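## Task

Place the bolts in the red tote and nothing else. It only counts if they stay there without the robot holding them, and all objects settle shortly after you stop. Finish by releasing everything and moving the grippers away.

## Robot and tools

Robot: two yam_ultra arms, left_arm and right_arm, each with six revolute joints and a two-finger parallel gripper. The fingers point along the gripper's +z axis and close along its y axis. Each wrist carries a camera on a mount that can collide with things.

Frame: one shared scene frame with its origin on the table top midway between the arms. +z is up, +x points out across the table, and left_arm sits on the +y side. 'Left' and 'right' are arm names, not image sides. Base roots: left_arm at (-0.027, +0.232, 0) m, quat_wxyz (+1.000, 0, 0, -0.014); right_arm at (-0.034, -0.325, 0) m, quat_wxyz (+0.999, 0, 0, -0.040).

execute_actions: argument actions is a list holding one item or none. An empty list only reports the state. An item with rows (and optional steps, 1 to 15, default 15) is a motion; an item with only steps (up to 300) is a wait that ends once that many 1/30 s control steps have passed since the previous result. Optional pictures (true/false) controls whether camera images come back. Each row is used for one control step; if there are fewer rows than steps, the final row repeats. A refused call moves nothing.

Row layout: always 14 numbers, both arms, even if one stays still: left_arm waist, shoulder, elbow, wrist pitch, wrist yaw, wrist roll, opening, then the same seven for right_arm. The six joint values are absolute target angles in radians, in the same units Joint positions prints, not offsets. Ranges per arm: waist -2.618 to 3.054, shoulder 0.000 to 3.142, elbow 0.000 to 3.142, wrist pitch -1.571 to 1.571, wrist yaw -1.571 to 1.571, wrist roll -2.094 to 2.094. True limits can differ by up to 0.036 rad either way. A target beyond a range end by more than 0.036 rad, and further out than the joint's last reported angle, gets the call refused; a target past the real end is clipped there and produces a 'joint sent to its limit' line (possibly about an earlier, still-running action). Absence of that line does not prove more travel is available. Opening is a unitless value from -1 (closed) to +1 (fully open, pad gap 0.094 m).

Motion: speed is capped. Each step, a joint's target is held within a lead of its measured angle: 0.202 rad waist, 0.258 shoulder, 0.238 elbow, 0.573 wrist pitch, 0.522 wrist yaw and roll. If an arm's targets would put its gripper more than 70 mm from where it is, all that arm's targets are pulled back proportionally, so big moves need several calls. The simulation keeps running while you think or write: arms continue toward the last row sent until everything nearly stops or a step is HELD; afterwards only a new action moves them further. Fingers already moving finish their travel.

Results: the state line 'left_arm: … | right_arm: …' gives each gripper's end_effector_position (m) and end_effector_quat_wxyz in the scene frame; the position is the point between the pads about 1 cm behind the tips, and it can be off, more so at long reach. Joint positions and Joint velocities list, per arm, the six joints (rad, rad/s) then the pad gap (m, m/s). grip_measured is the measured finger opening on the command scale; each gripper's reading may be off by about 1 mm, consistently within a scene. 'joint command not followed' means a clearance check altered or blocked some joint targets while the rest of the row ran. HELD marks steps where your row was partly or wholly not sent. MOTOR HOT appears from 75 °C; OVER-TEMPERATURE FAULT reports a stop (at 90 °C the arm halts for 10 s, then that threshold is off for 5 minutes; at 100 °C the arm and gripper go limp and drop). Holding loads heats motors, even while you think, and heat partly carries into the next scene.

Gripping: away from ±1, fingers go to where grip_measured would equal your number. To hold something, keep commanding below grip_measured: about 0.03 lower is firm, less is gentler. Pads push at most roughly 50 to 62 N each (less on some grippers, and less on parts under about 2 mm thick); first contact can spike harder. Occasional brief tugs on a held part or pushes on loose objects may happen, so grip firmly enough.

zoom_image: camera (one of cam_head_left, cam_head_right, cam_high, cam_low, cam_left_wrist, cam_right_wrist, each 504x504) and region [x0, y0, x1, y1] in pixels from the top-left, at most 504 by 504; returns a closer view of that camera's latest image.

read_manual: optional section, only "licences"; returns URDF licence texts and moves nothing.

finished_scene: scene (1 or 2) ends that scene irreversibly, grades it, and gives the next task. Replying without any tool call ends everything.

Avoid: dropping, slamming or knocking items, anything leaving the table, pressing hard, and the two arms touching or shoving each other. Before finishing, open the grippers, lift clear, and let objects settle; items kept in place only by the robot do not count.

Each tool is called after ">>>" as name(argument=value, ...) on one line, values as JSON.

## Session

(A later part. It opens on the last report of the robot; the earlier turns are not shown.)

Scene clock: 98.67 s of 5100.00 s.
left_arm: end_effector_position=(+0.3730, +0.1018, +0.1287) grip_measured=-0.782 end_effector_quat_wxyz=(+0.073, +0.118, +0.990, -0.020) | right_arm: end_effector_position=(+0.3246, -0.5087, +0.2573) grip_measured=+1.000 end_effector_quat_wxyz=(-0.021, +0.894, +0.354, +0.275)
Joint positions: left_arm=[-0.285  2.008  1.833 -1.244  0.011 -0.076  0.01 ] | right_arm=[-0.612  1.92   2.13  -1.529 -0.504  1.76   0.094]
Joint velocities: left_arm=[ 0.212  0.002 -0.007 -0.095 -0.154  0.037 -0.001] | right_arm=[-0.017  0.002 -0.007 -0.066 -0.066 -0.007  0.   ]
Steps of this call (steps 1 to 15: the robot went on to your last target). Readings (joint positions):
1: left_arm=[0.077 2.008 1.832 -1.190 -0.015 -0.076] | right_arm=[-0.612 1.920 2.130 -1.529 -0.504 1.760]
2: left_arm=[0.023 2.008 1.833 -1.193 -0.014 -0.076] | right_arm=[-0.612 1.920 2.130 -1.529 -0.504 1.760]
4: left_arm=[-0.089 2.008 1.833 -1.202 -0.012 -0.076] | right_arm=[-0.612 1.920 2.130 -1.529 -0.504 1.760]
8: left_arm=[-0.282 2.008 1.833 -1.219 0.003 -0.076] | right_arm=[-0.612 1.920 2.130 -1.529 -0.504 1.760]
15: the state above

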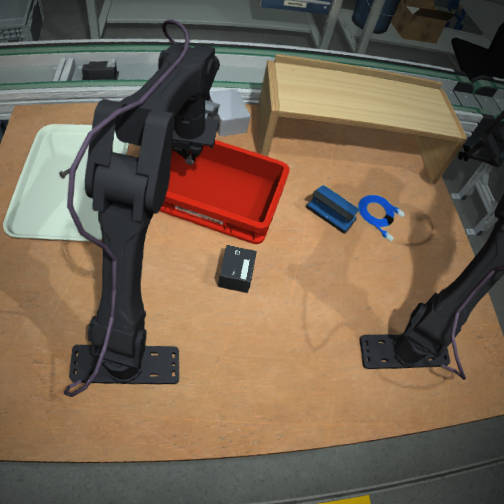

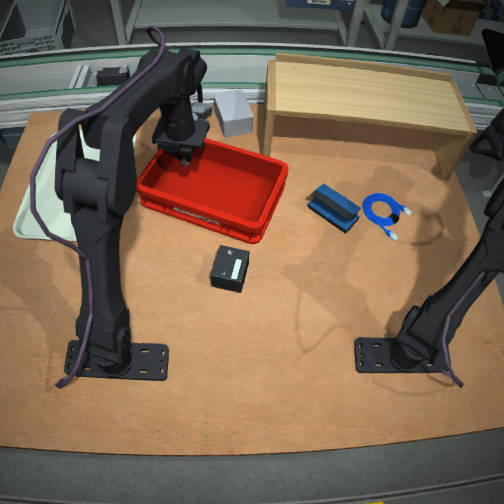

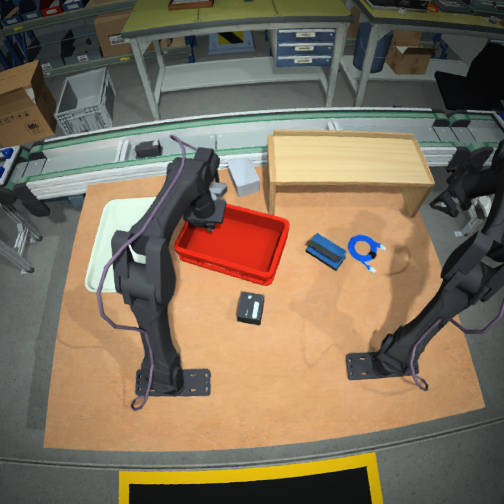

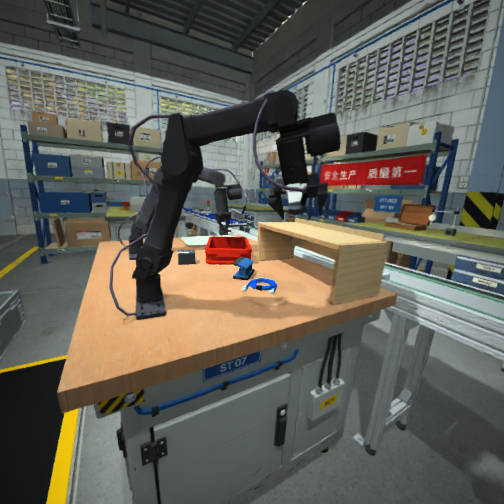

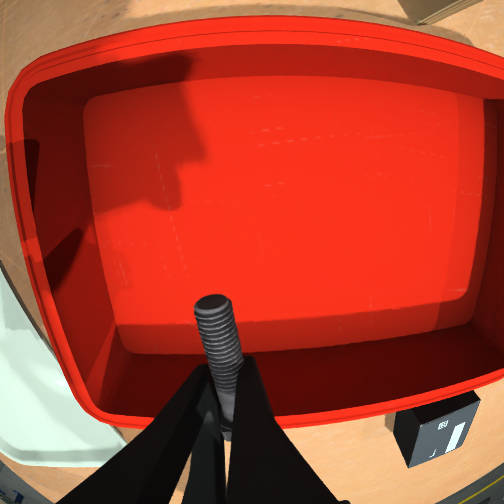

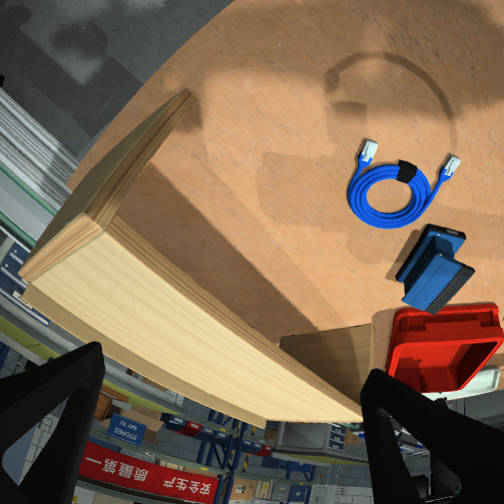

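>>> execute_actions(actions=[{"rows":[[-0.29,2.05,1.9,-1.25,0,-0.076,-0.83,-0.612,1.92,2.13,-1.529,-0.504,1.76,1],[-0.29,2.1,1.98,-1.26,0,-0.076,-0.83,-0.612,1.92,2.13,-1.529,-0.504,1.76,1],[-0.29,2.15,2.06,-1.27,0,-0.076,-0.83,-0.612,1.92,2.13,-1.529,-0.504,1.76,1],[-0.29,2.19,2.13,-1.28,0,-0.076,-0.83,-0.612,1.92,2.13,-1.529,-0.504,1.76,1],[-0.29,2.19,2.13,-1.28,0,-0.076,-0.83,-0.612,1.92,2.13,-1.529,-0.504,1.76,1],[-0.29,2.19,2.13,-1.28,0,-0.076,-0.83,-0.612,1.92,2.13,-1.529,-0.504,1.76,1],[-0.29,2.19,2.08,-1.23,0,-0.076,-0.83,-0.612,1.92,2.13,-1.529,-0.504,1.76,1],[-0.29,2.19,2.03,-1.18,0,-0.076,-0.83,-0.612,1.92,2.13,-1.529,-0.504,1.76,1],[-0.29,2.19,1.98,-1.13,0,-0.076,-0.83,-0.612,1.92,2.13,-1.529,-0.504,1.76,1],[-0.29,2.19,1.93,-1.08,0,-0.076,-0.83,-0.612,1.92,2.13,-1.529,-0.504,1.76,1],[-0.29,2.19,1.87,-1.03,0,-0.076,-0.83,-0.612,1.92,2.13,-1.529,-0.504,1.76,1]],"steps":15}])

>>> execute_actions(actions=[{"steps":8}])

Scene clock: 111.60 s of 5100.00 s.
left_arm: end_effector_position=(+0.4160, +0.0921, +0.0650) grip_measured=-0.782 end_effector_quat_wxyz=(+0.074, +0.115, +0.991, -0.017) | right_arm: end_effector_position=(+0.3246, -0.5087, +0.2573) grip_measured=+1.000 end_effector_quat_wxyz=(-0.021, +0.894, +0.354, +0.275)
Joint positions: left_arm=[-0.278  2.203  1.88  -1.096  0.005 -0.076  0.01 ] | right_arm=[-0.612  1.92   2.13  -1.529 -0.504  1.76   0.094]
Joint velocities: left_arm=[-0.012  0.232 -0.281  0.198  0.037 -0.051 -0.001] | right_arm=[ 0.012 -0.002  0.002  0.051  0.022  0.051  0.   ]
Steps of this call (steps 1 to 30: the robot went on to your last target; steps 31 to 90: nothing new was sent; then 9.43 s passed at rest; steps 91 to 105: all 15 steps of this action). Readings (joint positions):
91: left_arm=[-0.273 2.012 1.839 -1.254 0.005 -0.076] | right_arm=[-0.612 1.920 2.130 -1.529 -0.504 1.760]
92: left_arm=[-0.273 2.027 1.867 -1.268 0.005 -0.076] | right_arm=[-0.612 1.920 2.130 -1.529 -0.504 1.760]
94: left_arm=[-0.274 2.097 1.983 -1.288 0.005 -0.076] | right_arm=[-0.612 1.920 2.130 -1.529 -0.504 1.760]
98: left_arm=[-0.277 2.177 2.075 -1.235 0.005 -0.076] | right_arm=[-0.612 1.920 2.130 -1.529 -0.504 1.760]
105: the state above

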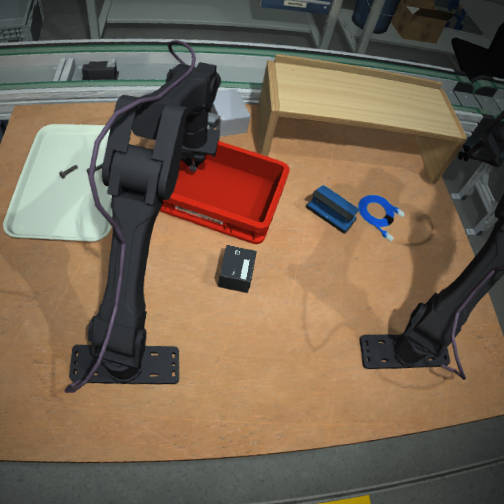

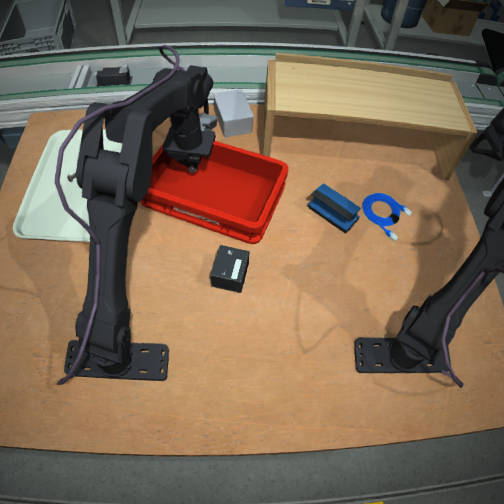

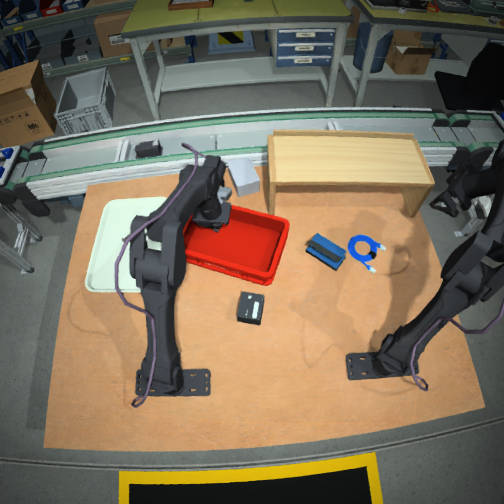

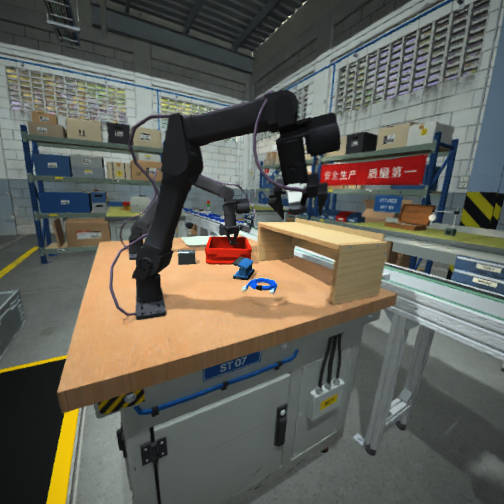

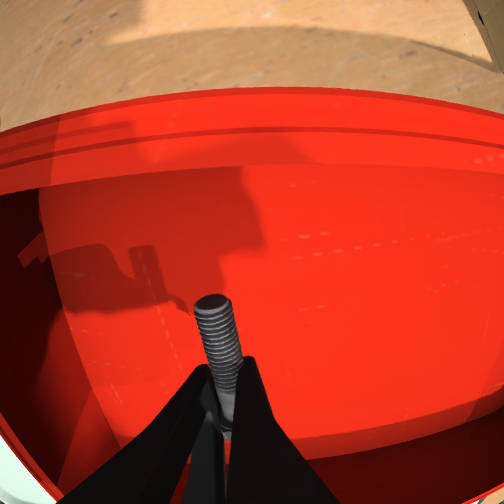

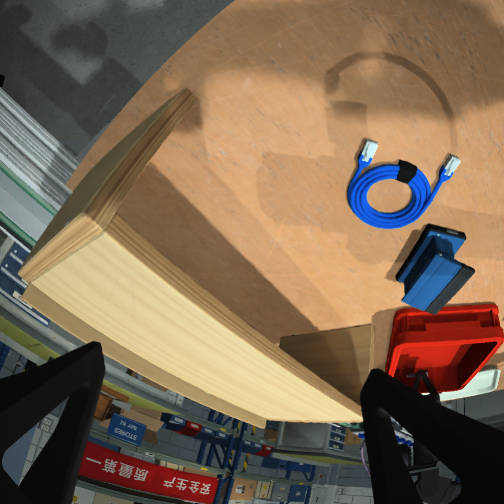

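Scene clock: 111.87 s of 5100.00 s.
left_arm: end_effector_position=(+0.4234, +0.0898, +0.0598) grip_measured=-0.782 end_effector_quat_wxyz=(+0.086, +0.115, +0.989, -0.019) | right_arm: end_effector_position=(+0.3246, -0.5087, +0.2573) grip_measured=+1.000 end_effector_quat_wxyz=(-0.021, +0.894, +0.354, +0.275)
Joint positions: left_arm=[-0.278  2.212  1.87  -1.052  0.005 -0.076  0.01 ] | right_arm=[-0.612  1.92   2.13  -1.529 -0.504  1.76   0.094]
Joint velocities: left_arm=[-0.002  0.007 -0.012  0.066 -0.007 -0.022 -0.   ] | right_arm=[ 0.007 -0.002 -0.007 -0.007  0.022  0.022  0.   ]
Steps of this call (steps 1 to 8: the robot went on to your last target). Readings (joint positions):
1: left_arm=[-0.278 2.210 1.873 -1.090 0.005 -0.076] | right_arm=[-0.612 1.920 2.130 -1.529 -0.504 1.760]
2: left_arm=[-0.278 2.213 1.870 -1.084 0.005 -0.076] | right_arm=[-0.612 1.920 2.130 -1.529 -0.504 1.760]
4: left_arm=[-0.278 2.213 1.870 -1.072 0.005 -0.076] | right_arm=[-0.612 1.920 2.130 -1.529 -0.504 1.760]
8: the state above

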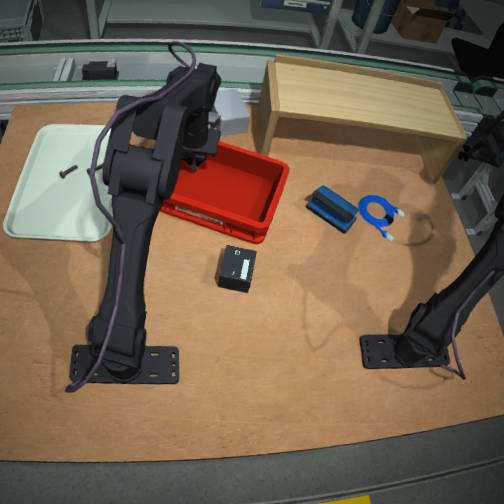

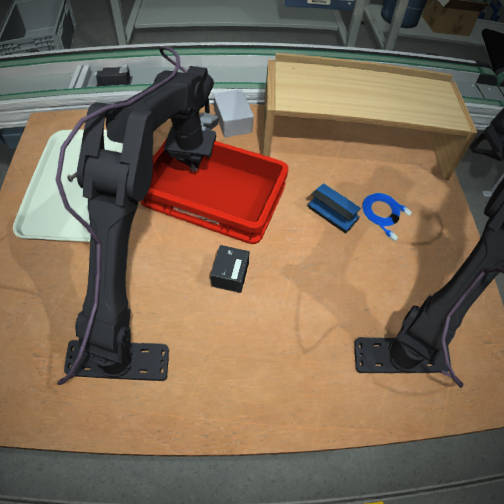

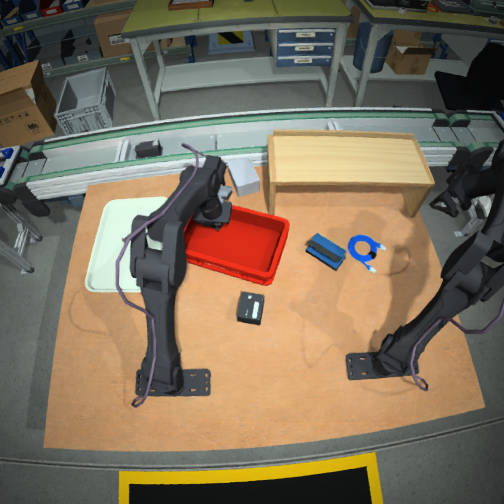

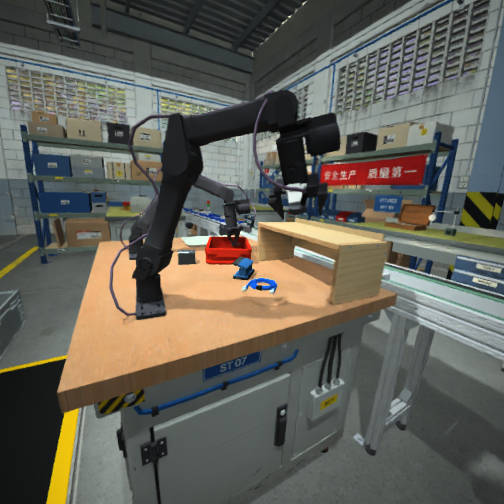

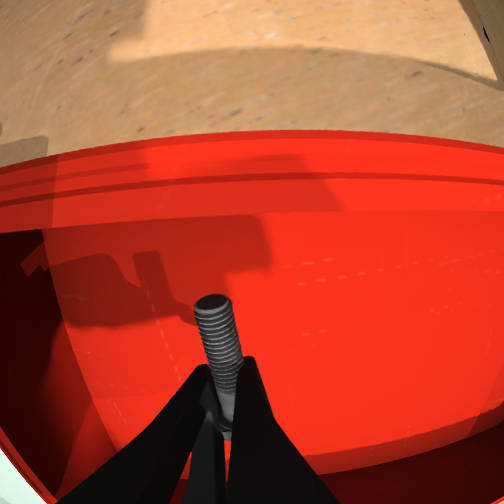

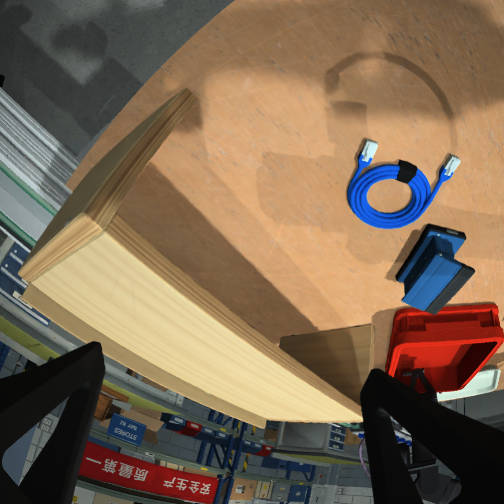

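>>> execute_actions(actions=[{"rows":[[-0.29,2.2,1.87,-1.04,0,-0.076,-0.6,-0.612,1.92,2.13,-1.529,-0.504,1.76,1],[-0.29,2.2,1.87,-1.04,0,-0.076,-0.35,-0.612,1.92,2.13,-1.529,-0.504,1.76,1],[-0.29,2.2,1.87,-1.04,0,-0.076,-0.3,-0.612,1.92,2.13,-1.529,-0.504,1.76,1],[-0.29,2.2,1.87,-1.04,0,-0.076,-0.3,-0.612,1.92,2.13,-1.529,-0.504,1.76,1],[-0.29,2.2,1.87,-1.04,0,-0.076,-0.3,-0.612,1.92,2.13,-1.529,-0.504,1.76,1],[-0.29,2.2,1.93,-1.09,0,-0.076,-0.3,-0.612,1.92,2.13,-1.529,-0.504,1.76,1],[-0.29,2.2,1.99,-1.15,0,-0.076,-0.3,-0.612,1.92,2.13,-1.529,-0.504,1.76,1],[-0.29,2.2,2.05,-1.21,0,0.1,-0.3,-0.612,1.92,2.13,-1.529,-0.504,1.76,1],[-0.29,2.2,2.11,-1.27,0,0.3,-0.3,-0.612,1.92,2.13,-1.529,-0.504,1.76,1],[-0.29,2.2,2.14,-1.3,0,0.5,-0.3,-0.612,1.92,2.13,-1.529,-0.504,1.76,1],[-0.29,2.2,2.14,-1.3,0,0.7,-0.3,-0.612,1.92,2.13,-1.529,-0.504,1.76,1],[-0.29,2.2,2.14,-1.3,0,0.9,-0.3,-0.612,1.92,2.13,-1.529,-0.504,1.76,1],[-0.2,2.2,2.14,-1.3,0,1.1,-0.3,-0.612,1.92,2.13,-1.529,-0.504,1.76,1],[-0.1,2.2,2.14,-1.3,0,1.1,-0.3,-0.612,1.92,2.13,-1.529,-0.504,1.76,1],[0,2.2,2.14,-1.3,0,1.1,-0.3,-0.612,1.92,2.13,-1.529,-0.504,1.76,1]],"steps":15}], pictures=false)

>>> execute_actions(actions=[{"rows":[[0.1,2.2,2.14,-1.3,0,1.1,-0.3,-0.612,1.92,2.13,-1.529,-0.504,1.76,1],[0.2,2.2,2.14,-1.3,0,1.1,-0.3,-0.612,1.92,2.13,-1.529,-0.504,1.76,1],[0.28,2.2,2.14,-1.3,0,1.1,-0.3,-0.612,1.92,2.13,-1.529,-0.504,1.76,1],[0.32,2.2,2.14,-1.3,0,1.1,-0.3,-0.612,1.92,2.13,-1.529,-0.504,1.76,1],[0.32,2.2,2.14,-1.3,0,1.1,-0.3,-0.612,1.92,2.13,-1.529,-0.504,1.76,1],[0.32,2.2,2.14,-1.3,0,1.1,-0.3,-0.612,1.92,2.13,-1.529,-0.504,1.76,1],[0.32,2.2,2.14,-1.3,0,1.1,-0.3,-0.612,1.92,2.13,-1.529,-0.504,1.76,1],[0.32,2.23,2.12,-1.27,0,1.1,-0.3,-0.612,1.92,2.13,-1.529,-0.504,1.76,1],[0.32,2.26,2.1,-1.25,0,1.1,-0.3,-0.612,1.92,2.13,-1.529,-0.504,1.76,1],[0.32,2.29,2.07,-1.22,0,1.1,-0.3,-0.612,1.92,2.13,-1.529,-0.504,1.76,1]],"steps":15}], pictures=false)

>>> execute_actions(actions=[{"steps":12}])

Scene clock: 131.50 s of 5100.00 s.
left_arm: end_effector_position=(+0.4450, +0.1014, +0.1332) grip_measured=-0.302 end_effector_quat_wxyz=(+0.133, +0.393, +0.910, +0.012) | right_arm: end_effector_position=(+0.3246, -0.5087, +0.2573) grip_measured=+1.000 end_effector_quat_wxyz=(-0.021, +0.894, +0.354, +0.275)
Joint positions: left_arm=[-0.239  2.199  2.121 -1.224  0.014  0.548  0.033] | right_arm=[-0.612  1.92   2.13  -1.529 -0.504  1.76   0.094]
Joint velocities: left_arm=[ 0.764 -0.11   0.027 -0.212  0.139  2.044  0.001] | right_arm=[-0.002  0.017 -0.002  0.051  0.007  0.066  0.   ]
Steps of this call (steps 1 to 30: the robot went on to your last target; steps 31 to 90: nothing new was sent; then 16.13 s passed at rest; steps 91 to 105: all 15 steps of this action). Readings (joint positions):
91: left_arm=[-0.278 2.212 1.870 -1.041 0.005 -0.076] | right_arm=[-0.612 1.920 2.130 -1.529 -0.504 1.760]
92: left_arm=[-0.278 2.212 1.870 -1.041 0.005 -0.076] | right_arm=[-0.612 1.920 2.130 -1.529 -0.504 1.760]
94: left_arm=[-0.278 2.212 1.870 -1.041 0.005 -0.076] | right_arm=[-0.612 1.920 2.130 -1.529 -0.504 1.760]
98: left_arm=[-0.278 2.220 1.923 -1.099 0.005 -0.052] | right_arm=[-0.612 1.920 2.130 -1.529 -0.504 1.760]
105: the state above

Scene clock: 132.00 s of 5100.00 s.
left_arm: end_effector_position=(+0.4281, +0.3940, +0.0857) grip_measured=-0.302 end_effector_quat_wxyz=(+0.057, +0.351, +0.933, +0.056) | right_arm: end_effector_position=(+0.3246, -0.5087, +0.2573) grip_measured=+1.000 end_effector_quat_wxyz=(-0.021, +0.894, +0.354, +0.275)
Joint positions: left_arm=[ 0.363  2.281  2.089 -1.22  -0.013  1.056  0.033] | right_arm=[-0.612  1.92   2.13  -1.529 -0.504  1.76   0.094]
Joint velocities: left_arm=[ 0.237  0.374 -0.237  0.022 -0.051  0.198  0.   ] | right_arm=[-0.002  0.002  0.007 -0.022  0.022 -0.037  0.   ]
Steps of this call (steps 1 to 15: all 15 steps of this action). Readings (joint positions):
1: left_arm=[-0.207 2.198 2.121 -1.229 0.014 0.619] | right_arm=[-0.612 1.920 2.130 -1.529 -0.504 1.760]
2: left_arm=[-0.169 2.198 2.121 -1.234 0.014 0.687] | right_arm=[-0.612 1.920 2.130 -1.529 -0.504 1.760]
4: left_arm=[-0.081 2.201 2.121 -1.244 0.014 0.797] | right_arm=[-0.612 1.920 2.130 -1.529 -0.504 1.760]
8: left_arm=[0.115 2.203 2.121 -1.251 0.011 0.936] | right_arm=[-0.612 1.920 2.130 -1.529 -0.504 1.760]
15: the state above

Scene clock: 132.40 s of 5100.00 s.
left_arm: end_effector_position=(+0.4303, +0.3728, +0.0693) grip_measured=-0.302 end_effector_quat_wxyz=(+0.042, +0.389, +0.920, +0.041) | right_arm: end_effector_position=(+0.3246, -0.5087, +0.2573) grip_measured=+1.000 end_effector_quat_wxyz=(-0.021, +0.894, +0.354, +0.275)
Joint positions: left_arm=[ 0.321  2.307  2.074 -1.22  -0.009  1.093  0.033] | right_arm=[-0.612  1.92   2.13  -1.529 -0.504  1.76   0.094]
Joint velocities: left_arm=[-0.002 -0.012 -0.017  0.022  0.022 -0.007 -0.   ] | right_arm=[-0.007  0.002 -0.012 -0.051 -0.007 -0.022  0.   ]
Steps of this call (steps 1 to 12: the robot went on to your last target). Readings (joint positions):
1: left_arm=[0.366 2.292 2.083 -1.220 -0.015 1.064] | right_arm=[-0.612 1.920 2.130 -1.529 -0.504 1.760]
2: left_arm=[0.364 2.300 2.078 -1.220 -0.015 1.070] | right_arm=[-0.612 1.920 2.130 -1.529 -0.504 1.760]
4: left_arm=[0.350 2.307 2.074 -1.220 -0.015 1.079] | right_arm=[-0.612 1.920 2.130 -1.529 -0.504 1.760]
8: left_arm=[0.324 2.307 2.074 -1.220 -0.011 1.089] | right_arm=[-0.612 1.920 2.130 -1.529 -0.504 1.760]
12: the state above

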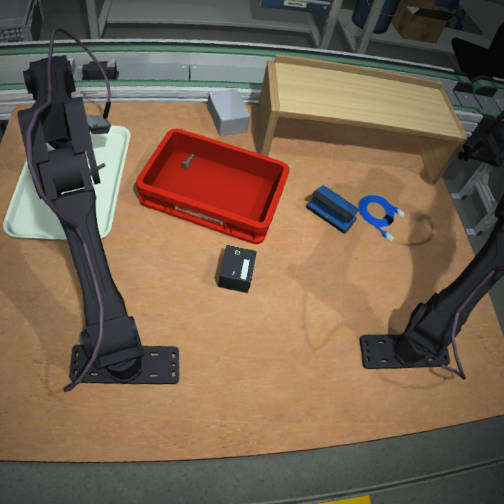

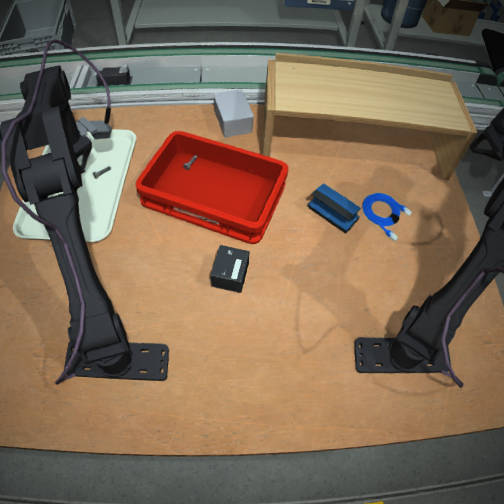

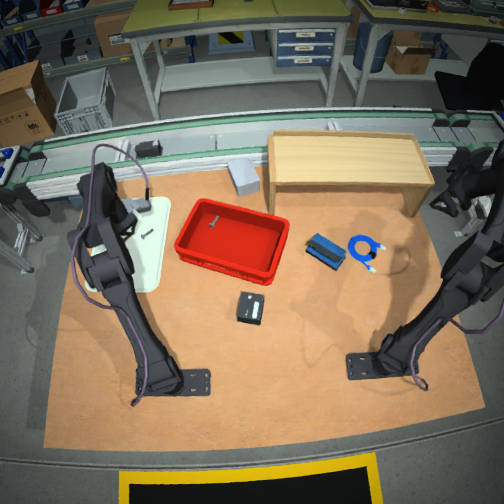

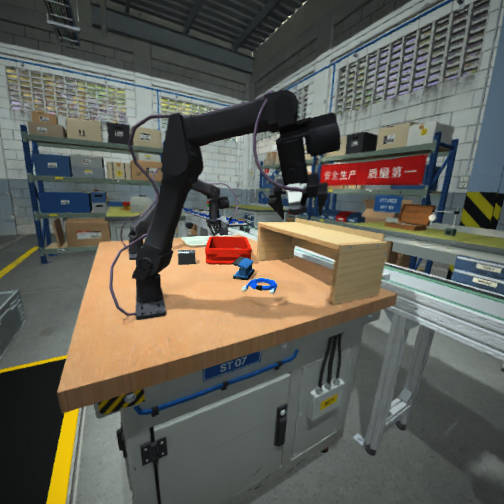

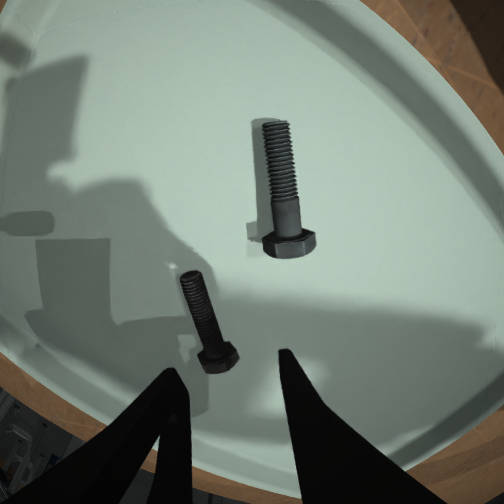

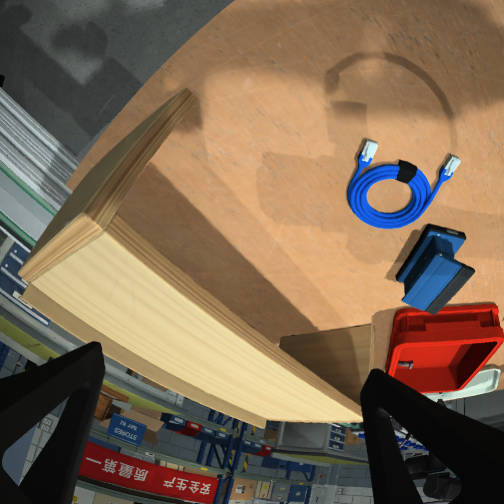

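>>> execute_actions(actions=[{"rows":[[0.325,2.32,2.06,-1.2,0,1.05,-0.2,-0.612,1.92,2.13,-1.529,-0.504,1.76,1],[0.33,2.335,2.045,-1.17,0,1.0,-0.2,-0.612,1.92,2.13,-1.529,-0.504,1.76,1],[0.33,2.347,2.02,-1.13,0,1.0,-0.2,-0.612,1.92,2.13,-1.529,-0.504,1.76,1]],"steps":15}])

Scene clock: 139.67 s of 5100.00 s.
left_arm: end_effector_position=(+0.4356, +0.3744, +0.0399) grip_measured=-0.202 end_effector_quat_wxyz=(+0.041, +0.350, +0.935, +0.037) | right_arm: end_effector_position=(+0.3246, -0.5087, +0.2573) grip_measured=+1.000 end_effector_quat_wxyz=(-0.021, +0.894, +0.354, +0.275)
Joint positions: left_arm=[ 0.321  2.349  2.031 -1.142 -0.009  1.009  0.038] | right_arm=[-0.612  1.92   2.13  -1.529 -0.504  1.76   0.094]
Joint velocities: left_arm=[-0.017 -0.012  0.012  0.139 -0.066 -0.007 -0.001] | right_arm=[ 0.007 -0.007 -0.017 -0.037  0.037 -0.037  0.   ]
Steps of this call (steps 1 to 30: the robot went on to your last target; steps 31 to 90: nothing new was sent; then 3.77 s passed at rest; steps 91 to 105: all 15 steps of this action). Readings (joint positions):
91: left_arm=[0.321 2.307 2.074 -1.220 -0.009 1.090] | right_arm=[-0.612 1.920 2.130 -1.529 -0.504 1.760]
92: left_arm=[0.321 2.308 2.073 -1.215 -0.009 1.076] | right_arm=[-0.612 1.920 2.130 -1.529 -0.504 1.760]
94: left_arm=[0.321 2.311 2.058 -1.185 -0.009 1.050] | right_arm=[-0.612 1.920 2.130 -1.529 -0.504 1.760]
98: left_arm=[0.321 2.336 2.038 -1.156 -0.009 1.023] | right_arm=[-0.612 1.920 2.130 -1.529 -0.504 1.760]
105: the state above

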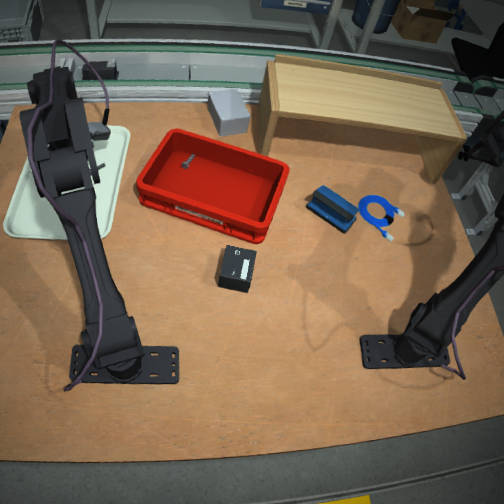

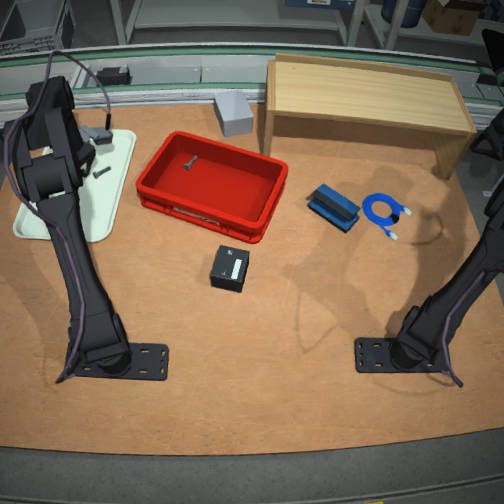

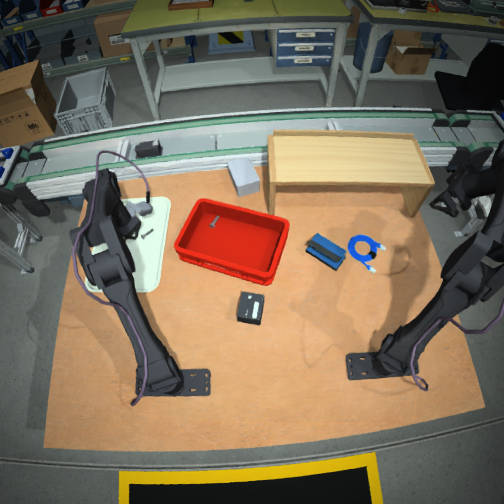

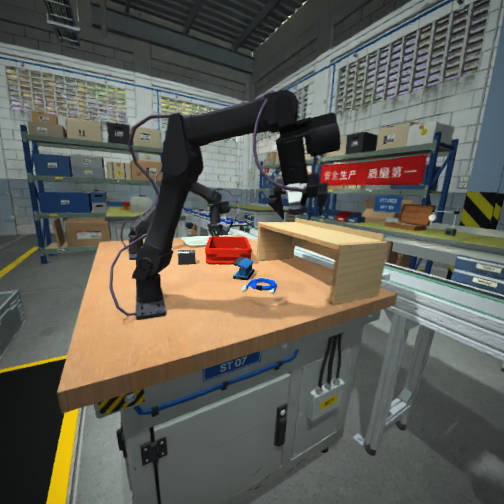

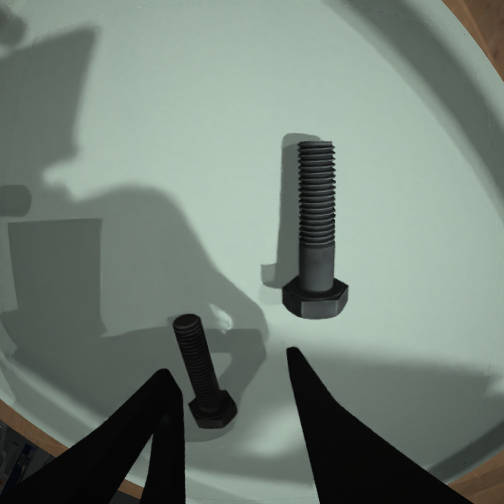

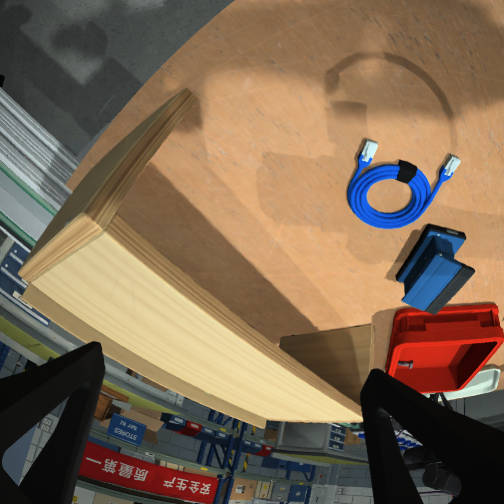

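>>> execute_actions(actions=[{"rows":[[0.34,2.36,2.05,-1.14,0,1.0,-0.1,-0.612,1.92,2.13,-1.529,-0.504,1.76,1],[0.355,2.37,2.07,-1.14,0,1.0,-0.1,-0.612,1.92,2.13,-1.529,-0.504,1.76,1],[0.355,2.38,2.07,-1.14,0,1.0,-0.1,-0.612,1.92,2.13,-1.529,-0.504,1.76,1]],"steps":15}])

Scene clock: 149.80 s of 5100.00 s.
left_arm: end_effector_position=(+0.4329, +0.3876, +0.0308) grip_measured=-0.102 end_effector_quat_wxyz=(+0.036, +0.335, +0.941, +0.034) | right_arm: end_effector_position=(+0.3246, -0.5087, +0.2573) grip_measured=+1.000 end_effector_quat_wxyz=(-0.021, +0.894, +0.354, +0.275)
Joint positions: left_arm=[ 0.349  2.375  2.04  -1.138 -0.008  1.005  0.042] | right_arm=[-0.612  1.92   2.13  -1.529 -0.504  1.76   0.094]
Joint velocities: left_arm=[ 0.007 -0.012 -0.002 -0.051 -0.051  0.007  0.001] | right_arm=[-0.012  0.002 -0.007 -0.037 -0.037 -0.11   0.   ]
Steps of this call (steps 1 to 15: the robot went on to your last target; steps 16 to 90: nothing new was sent; then 6.63 s passed at rest; steps 91 to 105: all 15 steps of this action). Readings (joint positions):
91: left_arm=[0.322 2.349 2.031 -1.137 -0.009 1.005] | right_arm=[-0.612 1.920 2.130 -1.529 -0.504 1.760]
92: left_arm=[0.323 2.349 2.031 -1.137 -0.009 1.005] | right_arm=[-0.612 1.920 2.130 -1.529 -0.504 1.760]
94: left_arm=[0.330 2.355 2.036 -1.138 -0.008 1.005] | right_arm=[-0.612 1.920 2.130 -1.529 -0.504 1.760]
98: left_arm=[0.346 2.369 2.040 -1.138 -0.008 1.005] | right_arm=[-0.612 1.920 2.130 -1.529 -0.504 1.760]
105: the state above

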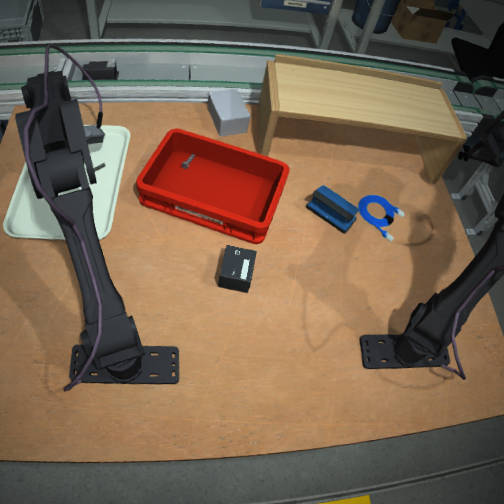

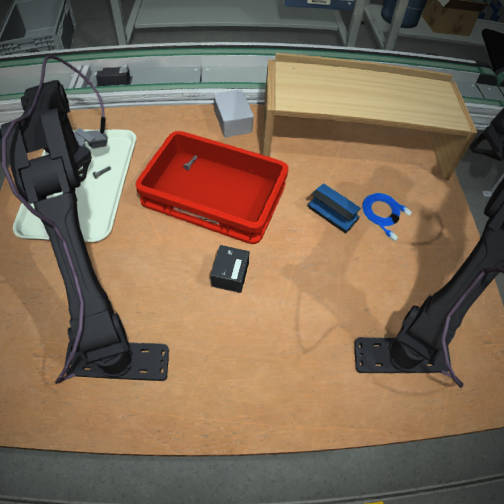

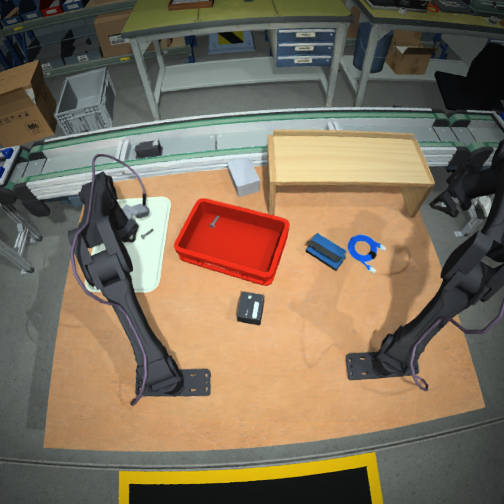

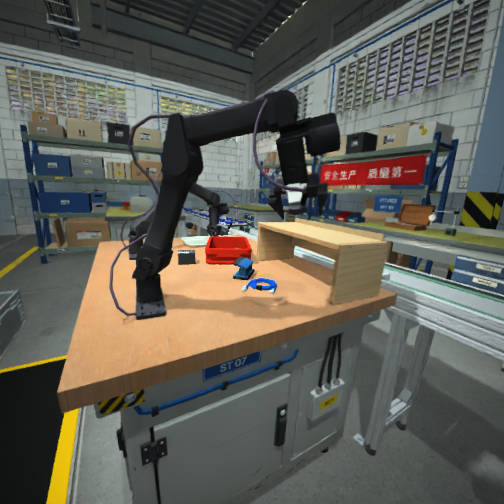

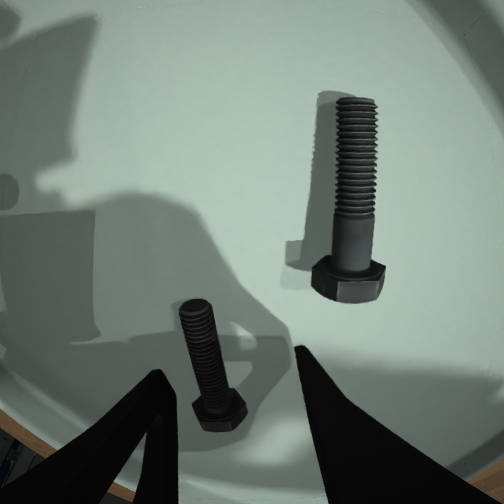

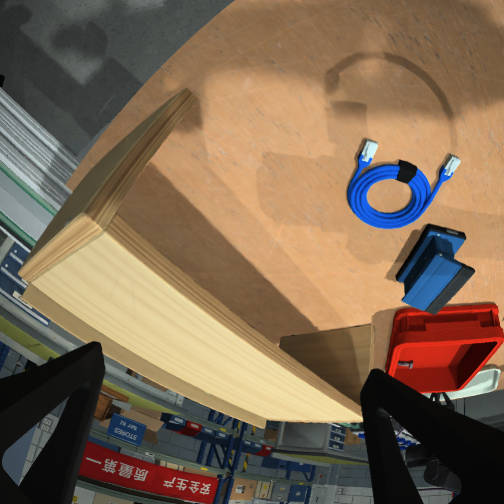

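>>> execute_actions(actions=[{"rows":[[0.365,2.385,2.08,-1.13,0,1.0,-0.1,-0.612,1.92,2.13,-1.529,-0.504,1.76,1],[0.365,2.395,2.09,-1.12,0,1.0,-0.1,-0.612,1.92,2.13,-1.529,-0.504,1.76,1],[0.365,2.405,2.09,-1.11,0,1.0,-0.1,-0.612,1.92,2.13,-1.529,-0.504,1.76,1],[0.365,2.412,2.09,-1.11,0,1.0,-0.1,-0.612,1.92,2.13,-1.529,-0.504,1.76,1]],"steps":15}])

Scene clock: 161.70 s of 5100.00 s.
left_arm: end_effector_position=(+0.4407, +0.3907, +0.0244) grip_measured=-0.102 end_effector_quat_wxyz=(+0.043, +0.333, +0.941, +0.037) | right_arm: end_effector_position=(+0.3246, -0.5087, +0.2573) grip_measured=+1.000 end_effector_quat_wxyz=(-0.021, +0.894, +0.354, +0.275)
Joint positions: left_arm=[ 0.351  2.402  2.061 -1.116 -0.006  1.004  0.042] | right_arm=[-0.612  1.92   2.13  -1.529 -0.504  1.76   0.094]
Joint velocities: left_arm=[-0.002  0.007  0.007 -0.066  0.007  0.037  0.001] | right_arm=[-0.007 -0.002  0.012  0.007  0.007  0.022  0.   ]
Steps of this call (steps 1 to 15: the robot went on to your last target; steps 16 to 90: nothing new was sent; then 8.40 s passed at rest; steps 91 to 105: all 15 steps of this action). Readings (joint positions):
91: left_arm=[0.349 2.375 2.040 -1.138 -0.008 1.005] | right_arm=[-0.612 1.920 2.130 -1.529 -0.504 1.760]
92: left_arm=[0.349 2.376 2.043 -1.138 -0.008 1.005] | right_arm=[-0.612 1.920 2.130 -1.529 -0.504 1.760]
94: left_arm=[0.349 2.385 2.055 -1.131 -0.008 1.005] | right_arm=[-0.612 1.920 2.130 -1.529 -0.504 1.760]
98: left_arm=[0.349 2.400 2.061 -1.119 -0.008 1.005] | right_arm=[-0.612 1.920 2.130 -1.529 -0.504 1.760]
105: the state above

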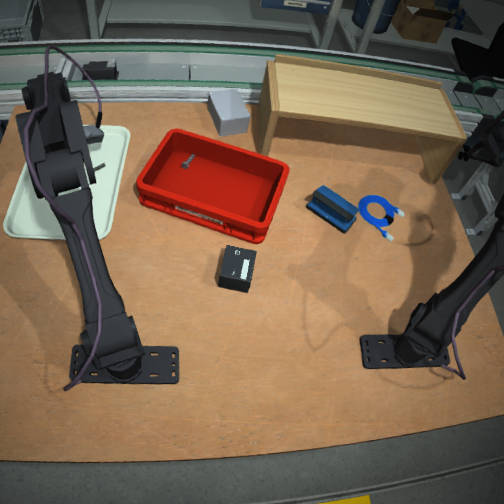

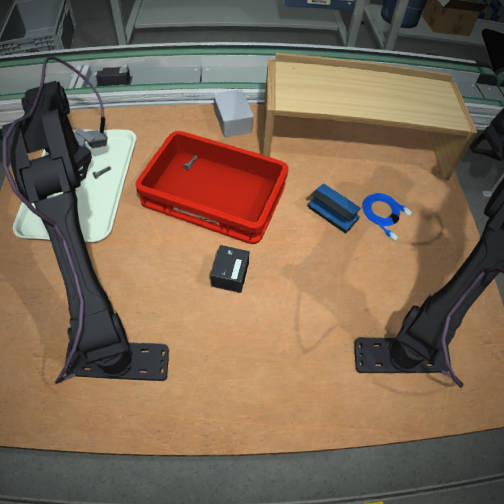

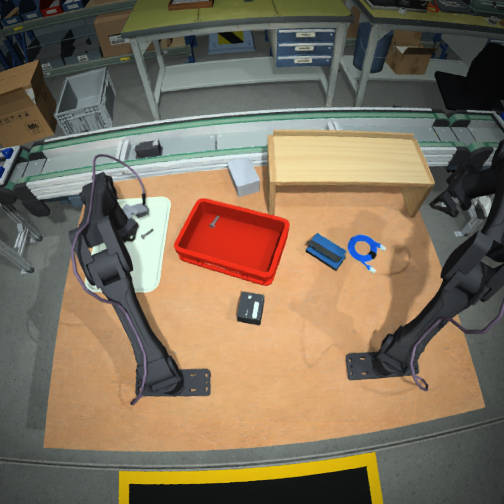

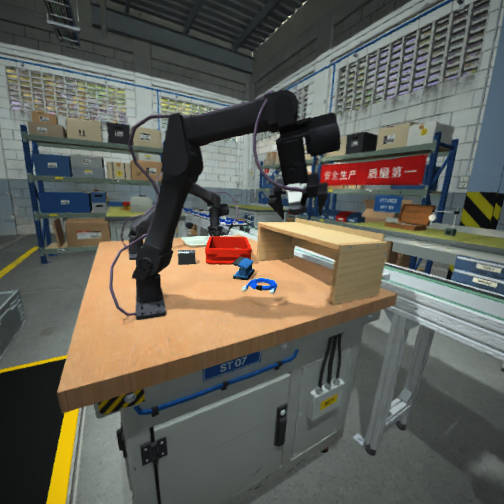

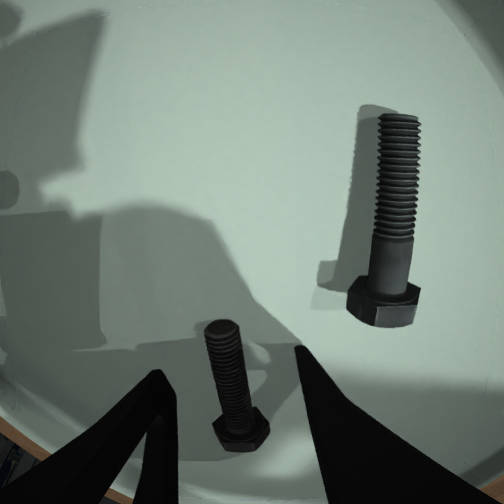

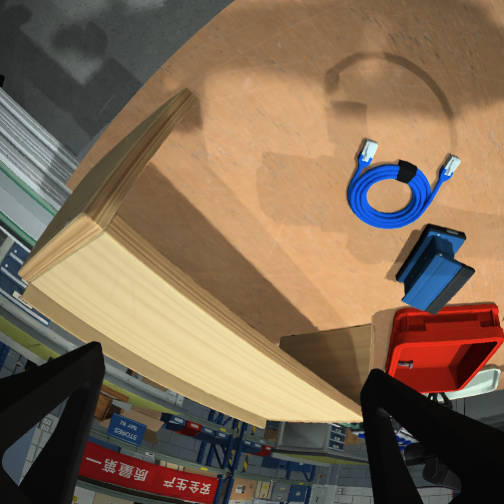

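>>> execute_actions(actions=[{"rows":[[0.36,2.42,2.075,-1.105,0,1.0,-0.1,-0.612,1.92,2.13,-1.529,-0.504,1.76,1],[0.36,2.43,2.075,-1.1,0,1.0,-0.1,-0.612,1.92,2.13,-1.529,-0.504,1.76,1],[0.36,2.435,2.075,-1.1,0,1.0,-0.1,-0.612,1.92,2.13,-1.529,-0.504,1.76,1],[0.36,2.435,2.075,-1.1,0,1.0,-0.1,-0.612,1.92,2.13,-1.529,-0.504,1.76,1],[0.36,2.435,2.075,-1.1,0,1.0,-0.1,-0.612,1.92,2.13,-1.529,-0.504,1.76,1],[0.36,2.435,2.075,-1.1,0,1.0,-0.1,-0.612,1.92,2.13,-1.529,-0.504,1.76,1],[0.36,2.435,2.075,-1.1,0,1.0,-0.3,-0.612,1.92,2.13,-1.529,-0.504,1.76,1],[0.36,2.435,2.075,-1.1,0,1.0,-0.5,-0.612,1.92,2.13,-1.529,-0.504,1.76,1],[0.36,2.435,2.075,-1.1,0,1.0,-0.65,-0.612,1.92,2.13,-1.529,-0.504,1.76,1],[0.36,2.435,2.075,-1.1,0,1.0,-0.75,-0.612,1.92,2.13,-1.529,-0.504,1.76,1],[0.36,2.435,2.075,-1.1,0,1.0,-0.86,-0.612,1.92,2.13,-1.529,-0.504,1.76,1]],"steps":15}], pictures=false)

>>> execute_actions(actions=[{"steps":8}])

Scene clock: 176.43 s of 5100.00 s.
left_arm: end_effector_position=(+0.4398, +0.3895, +0.0227) grip_measured=-0.848 end_effector_quat_wxyz=(+0.042, +0.333, +0.941, +0.033) | right_arm: end_effector_position=(+0.3246, -0.5087, +0.2573) grip_measured=+1.000 end_effector_quat_wxyz=(-0.021, +0.894, +0.354, +0.275)
Joint positions: left_arm=[ 0.351  2.405  2.061 -1.12  -0.     1.004  0.007] | right_arm=[-0.612  1.92   2.13  -1.529 -0.504  1.76   0.094]
Joint velocities: left_arm=[-0.002  0.007 -0.012  0.051 -0.037  0.022 -0.001] | right_arm=[ 0.017  0.007 -0.007  0.007  0.095 -0.11   0.   ]
Steps of this call (steps 1 to 15: the robot went on to your last target; steps 16 to 90: nothing new was sent; then 11.23 s passed at rest; steps 91 to 105: all 15 steps of this action). Readings (joint positions):
91: left_arm=[0.351 2.402 2.061 -1.116 -0.006 1.004] | right_arm=[-0.612 1.920 2.130 -1.529 -0.504 1.760]
92: left_arm=[0.351 2.402 2.061 -1.116 -0.006 1.004] | right_arm=[-0.612 1.920 2.130 -1.529 -0.504 1.760]
94: left_arm=[0.351 2.402 2.061 -1.116 -0.006 1.004] | right_arm=[-0.612 1.920 2.130 -1.529 -0.504 1.760]
98: left_arm=[0.351 2.404 2.061 -1.116 -0.005 1.004] | right_arm=[-0.612 1.920 2.130 -1.529 -0.504 1.760]
105: the state above

Scene clock: 176.70 s of 5100.00 s.
left_arm: end_effector_position=(+0.4398, +0.3895, +0.0227) grip_measured=-0.848 end_effector_quat_wxyz=(+0.042, +0.333, +0.941, +0.033) | right_arm: end_effector_position=(+0.3246, -0.5087, +0.2573) grip_measured=+1.000 end_effector_quat_wxyz=(-0.021, +0.894, +0.354, +0.275)
Joint positions: left_arm=[ 0.351  2.405  2.061 -1.12  -0.     1.004  0.007] | right_arm=[-0.612  1.92   2.13  -1.529 -0.504  1.76   0.094]
Joint velocities: left_arm=[ 0.002 -0.017 -0.002  0.037  0.051  0.022  0.   ] | right_arm=[ 0.002  0.002  0.007  0.051  0.037 -0.007  0.   ]
Steps of this call (steps 1 to 8: the robot went on to your last target). Readings (joint positions):
1: left_arm=[0.351 2.405 2.061 -1.120 -0.000 1.004] | right_arm=[-0.612 1.920 2.130 -1.529 -0.504 1.760]
2: left_arm=[0.351 2.405 2.061 -1.120 -0.000 1.004] | right_arm=[-0.612 1.920 2.130 -1.529 -0.504 1.760]
4: left_arm=[0.351 2.405 2.061 -1.120 -0.000 1.004] | right_arm=[-0.612 1.920 2.130 -1.529 -0.504 1.760]
8: the state above

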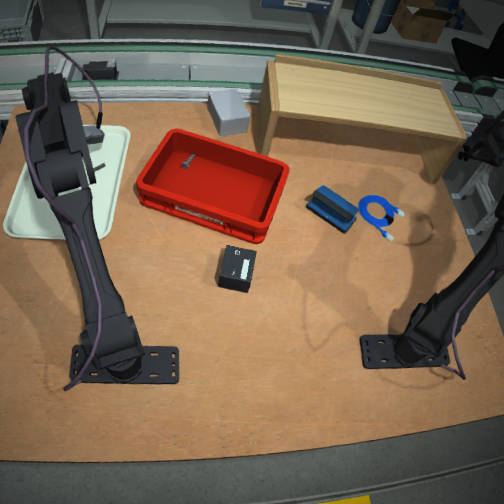

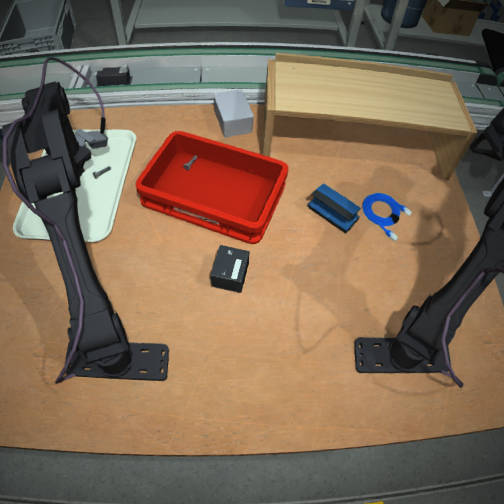

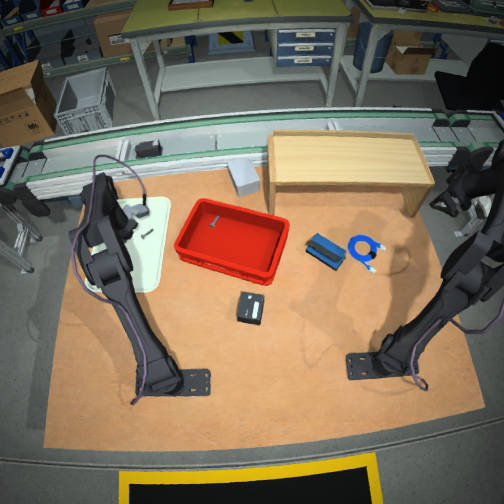

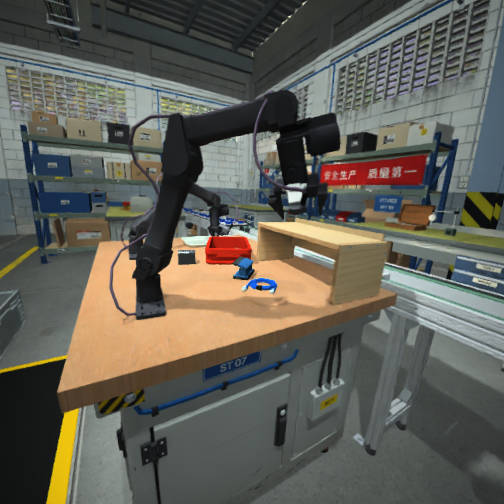

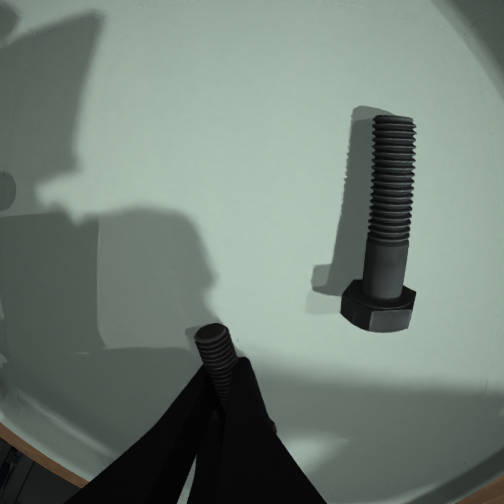

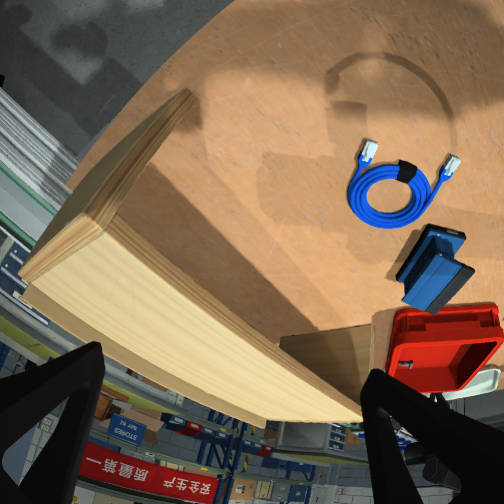

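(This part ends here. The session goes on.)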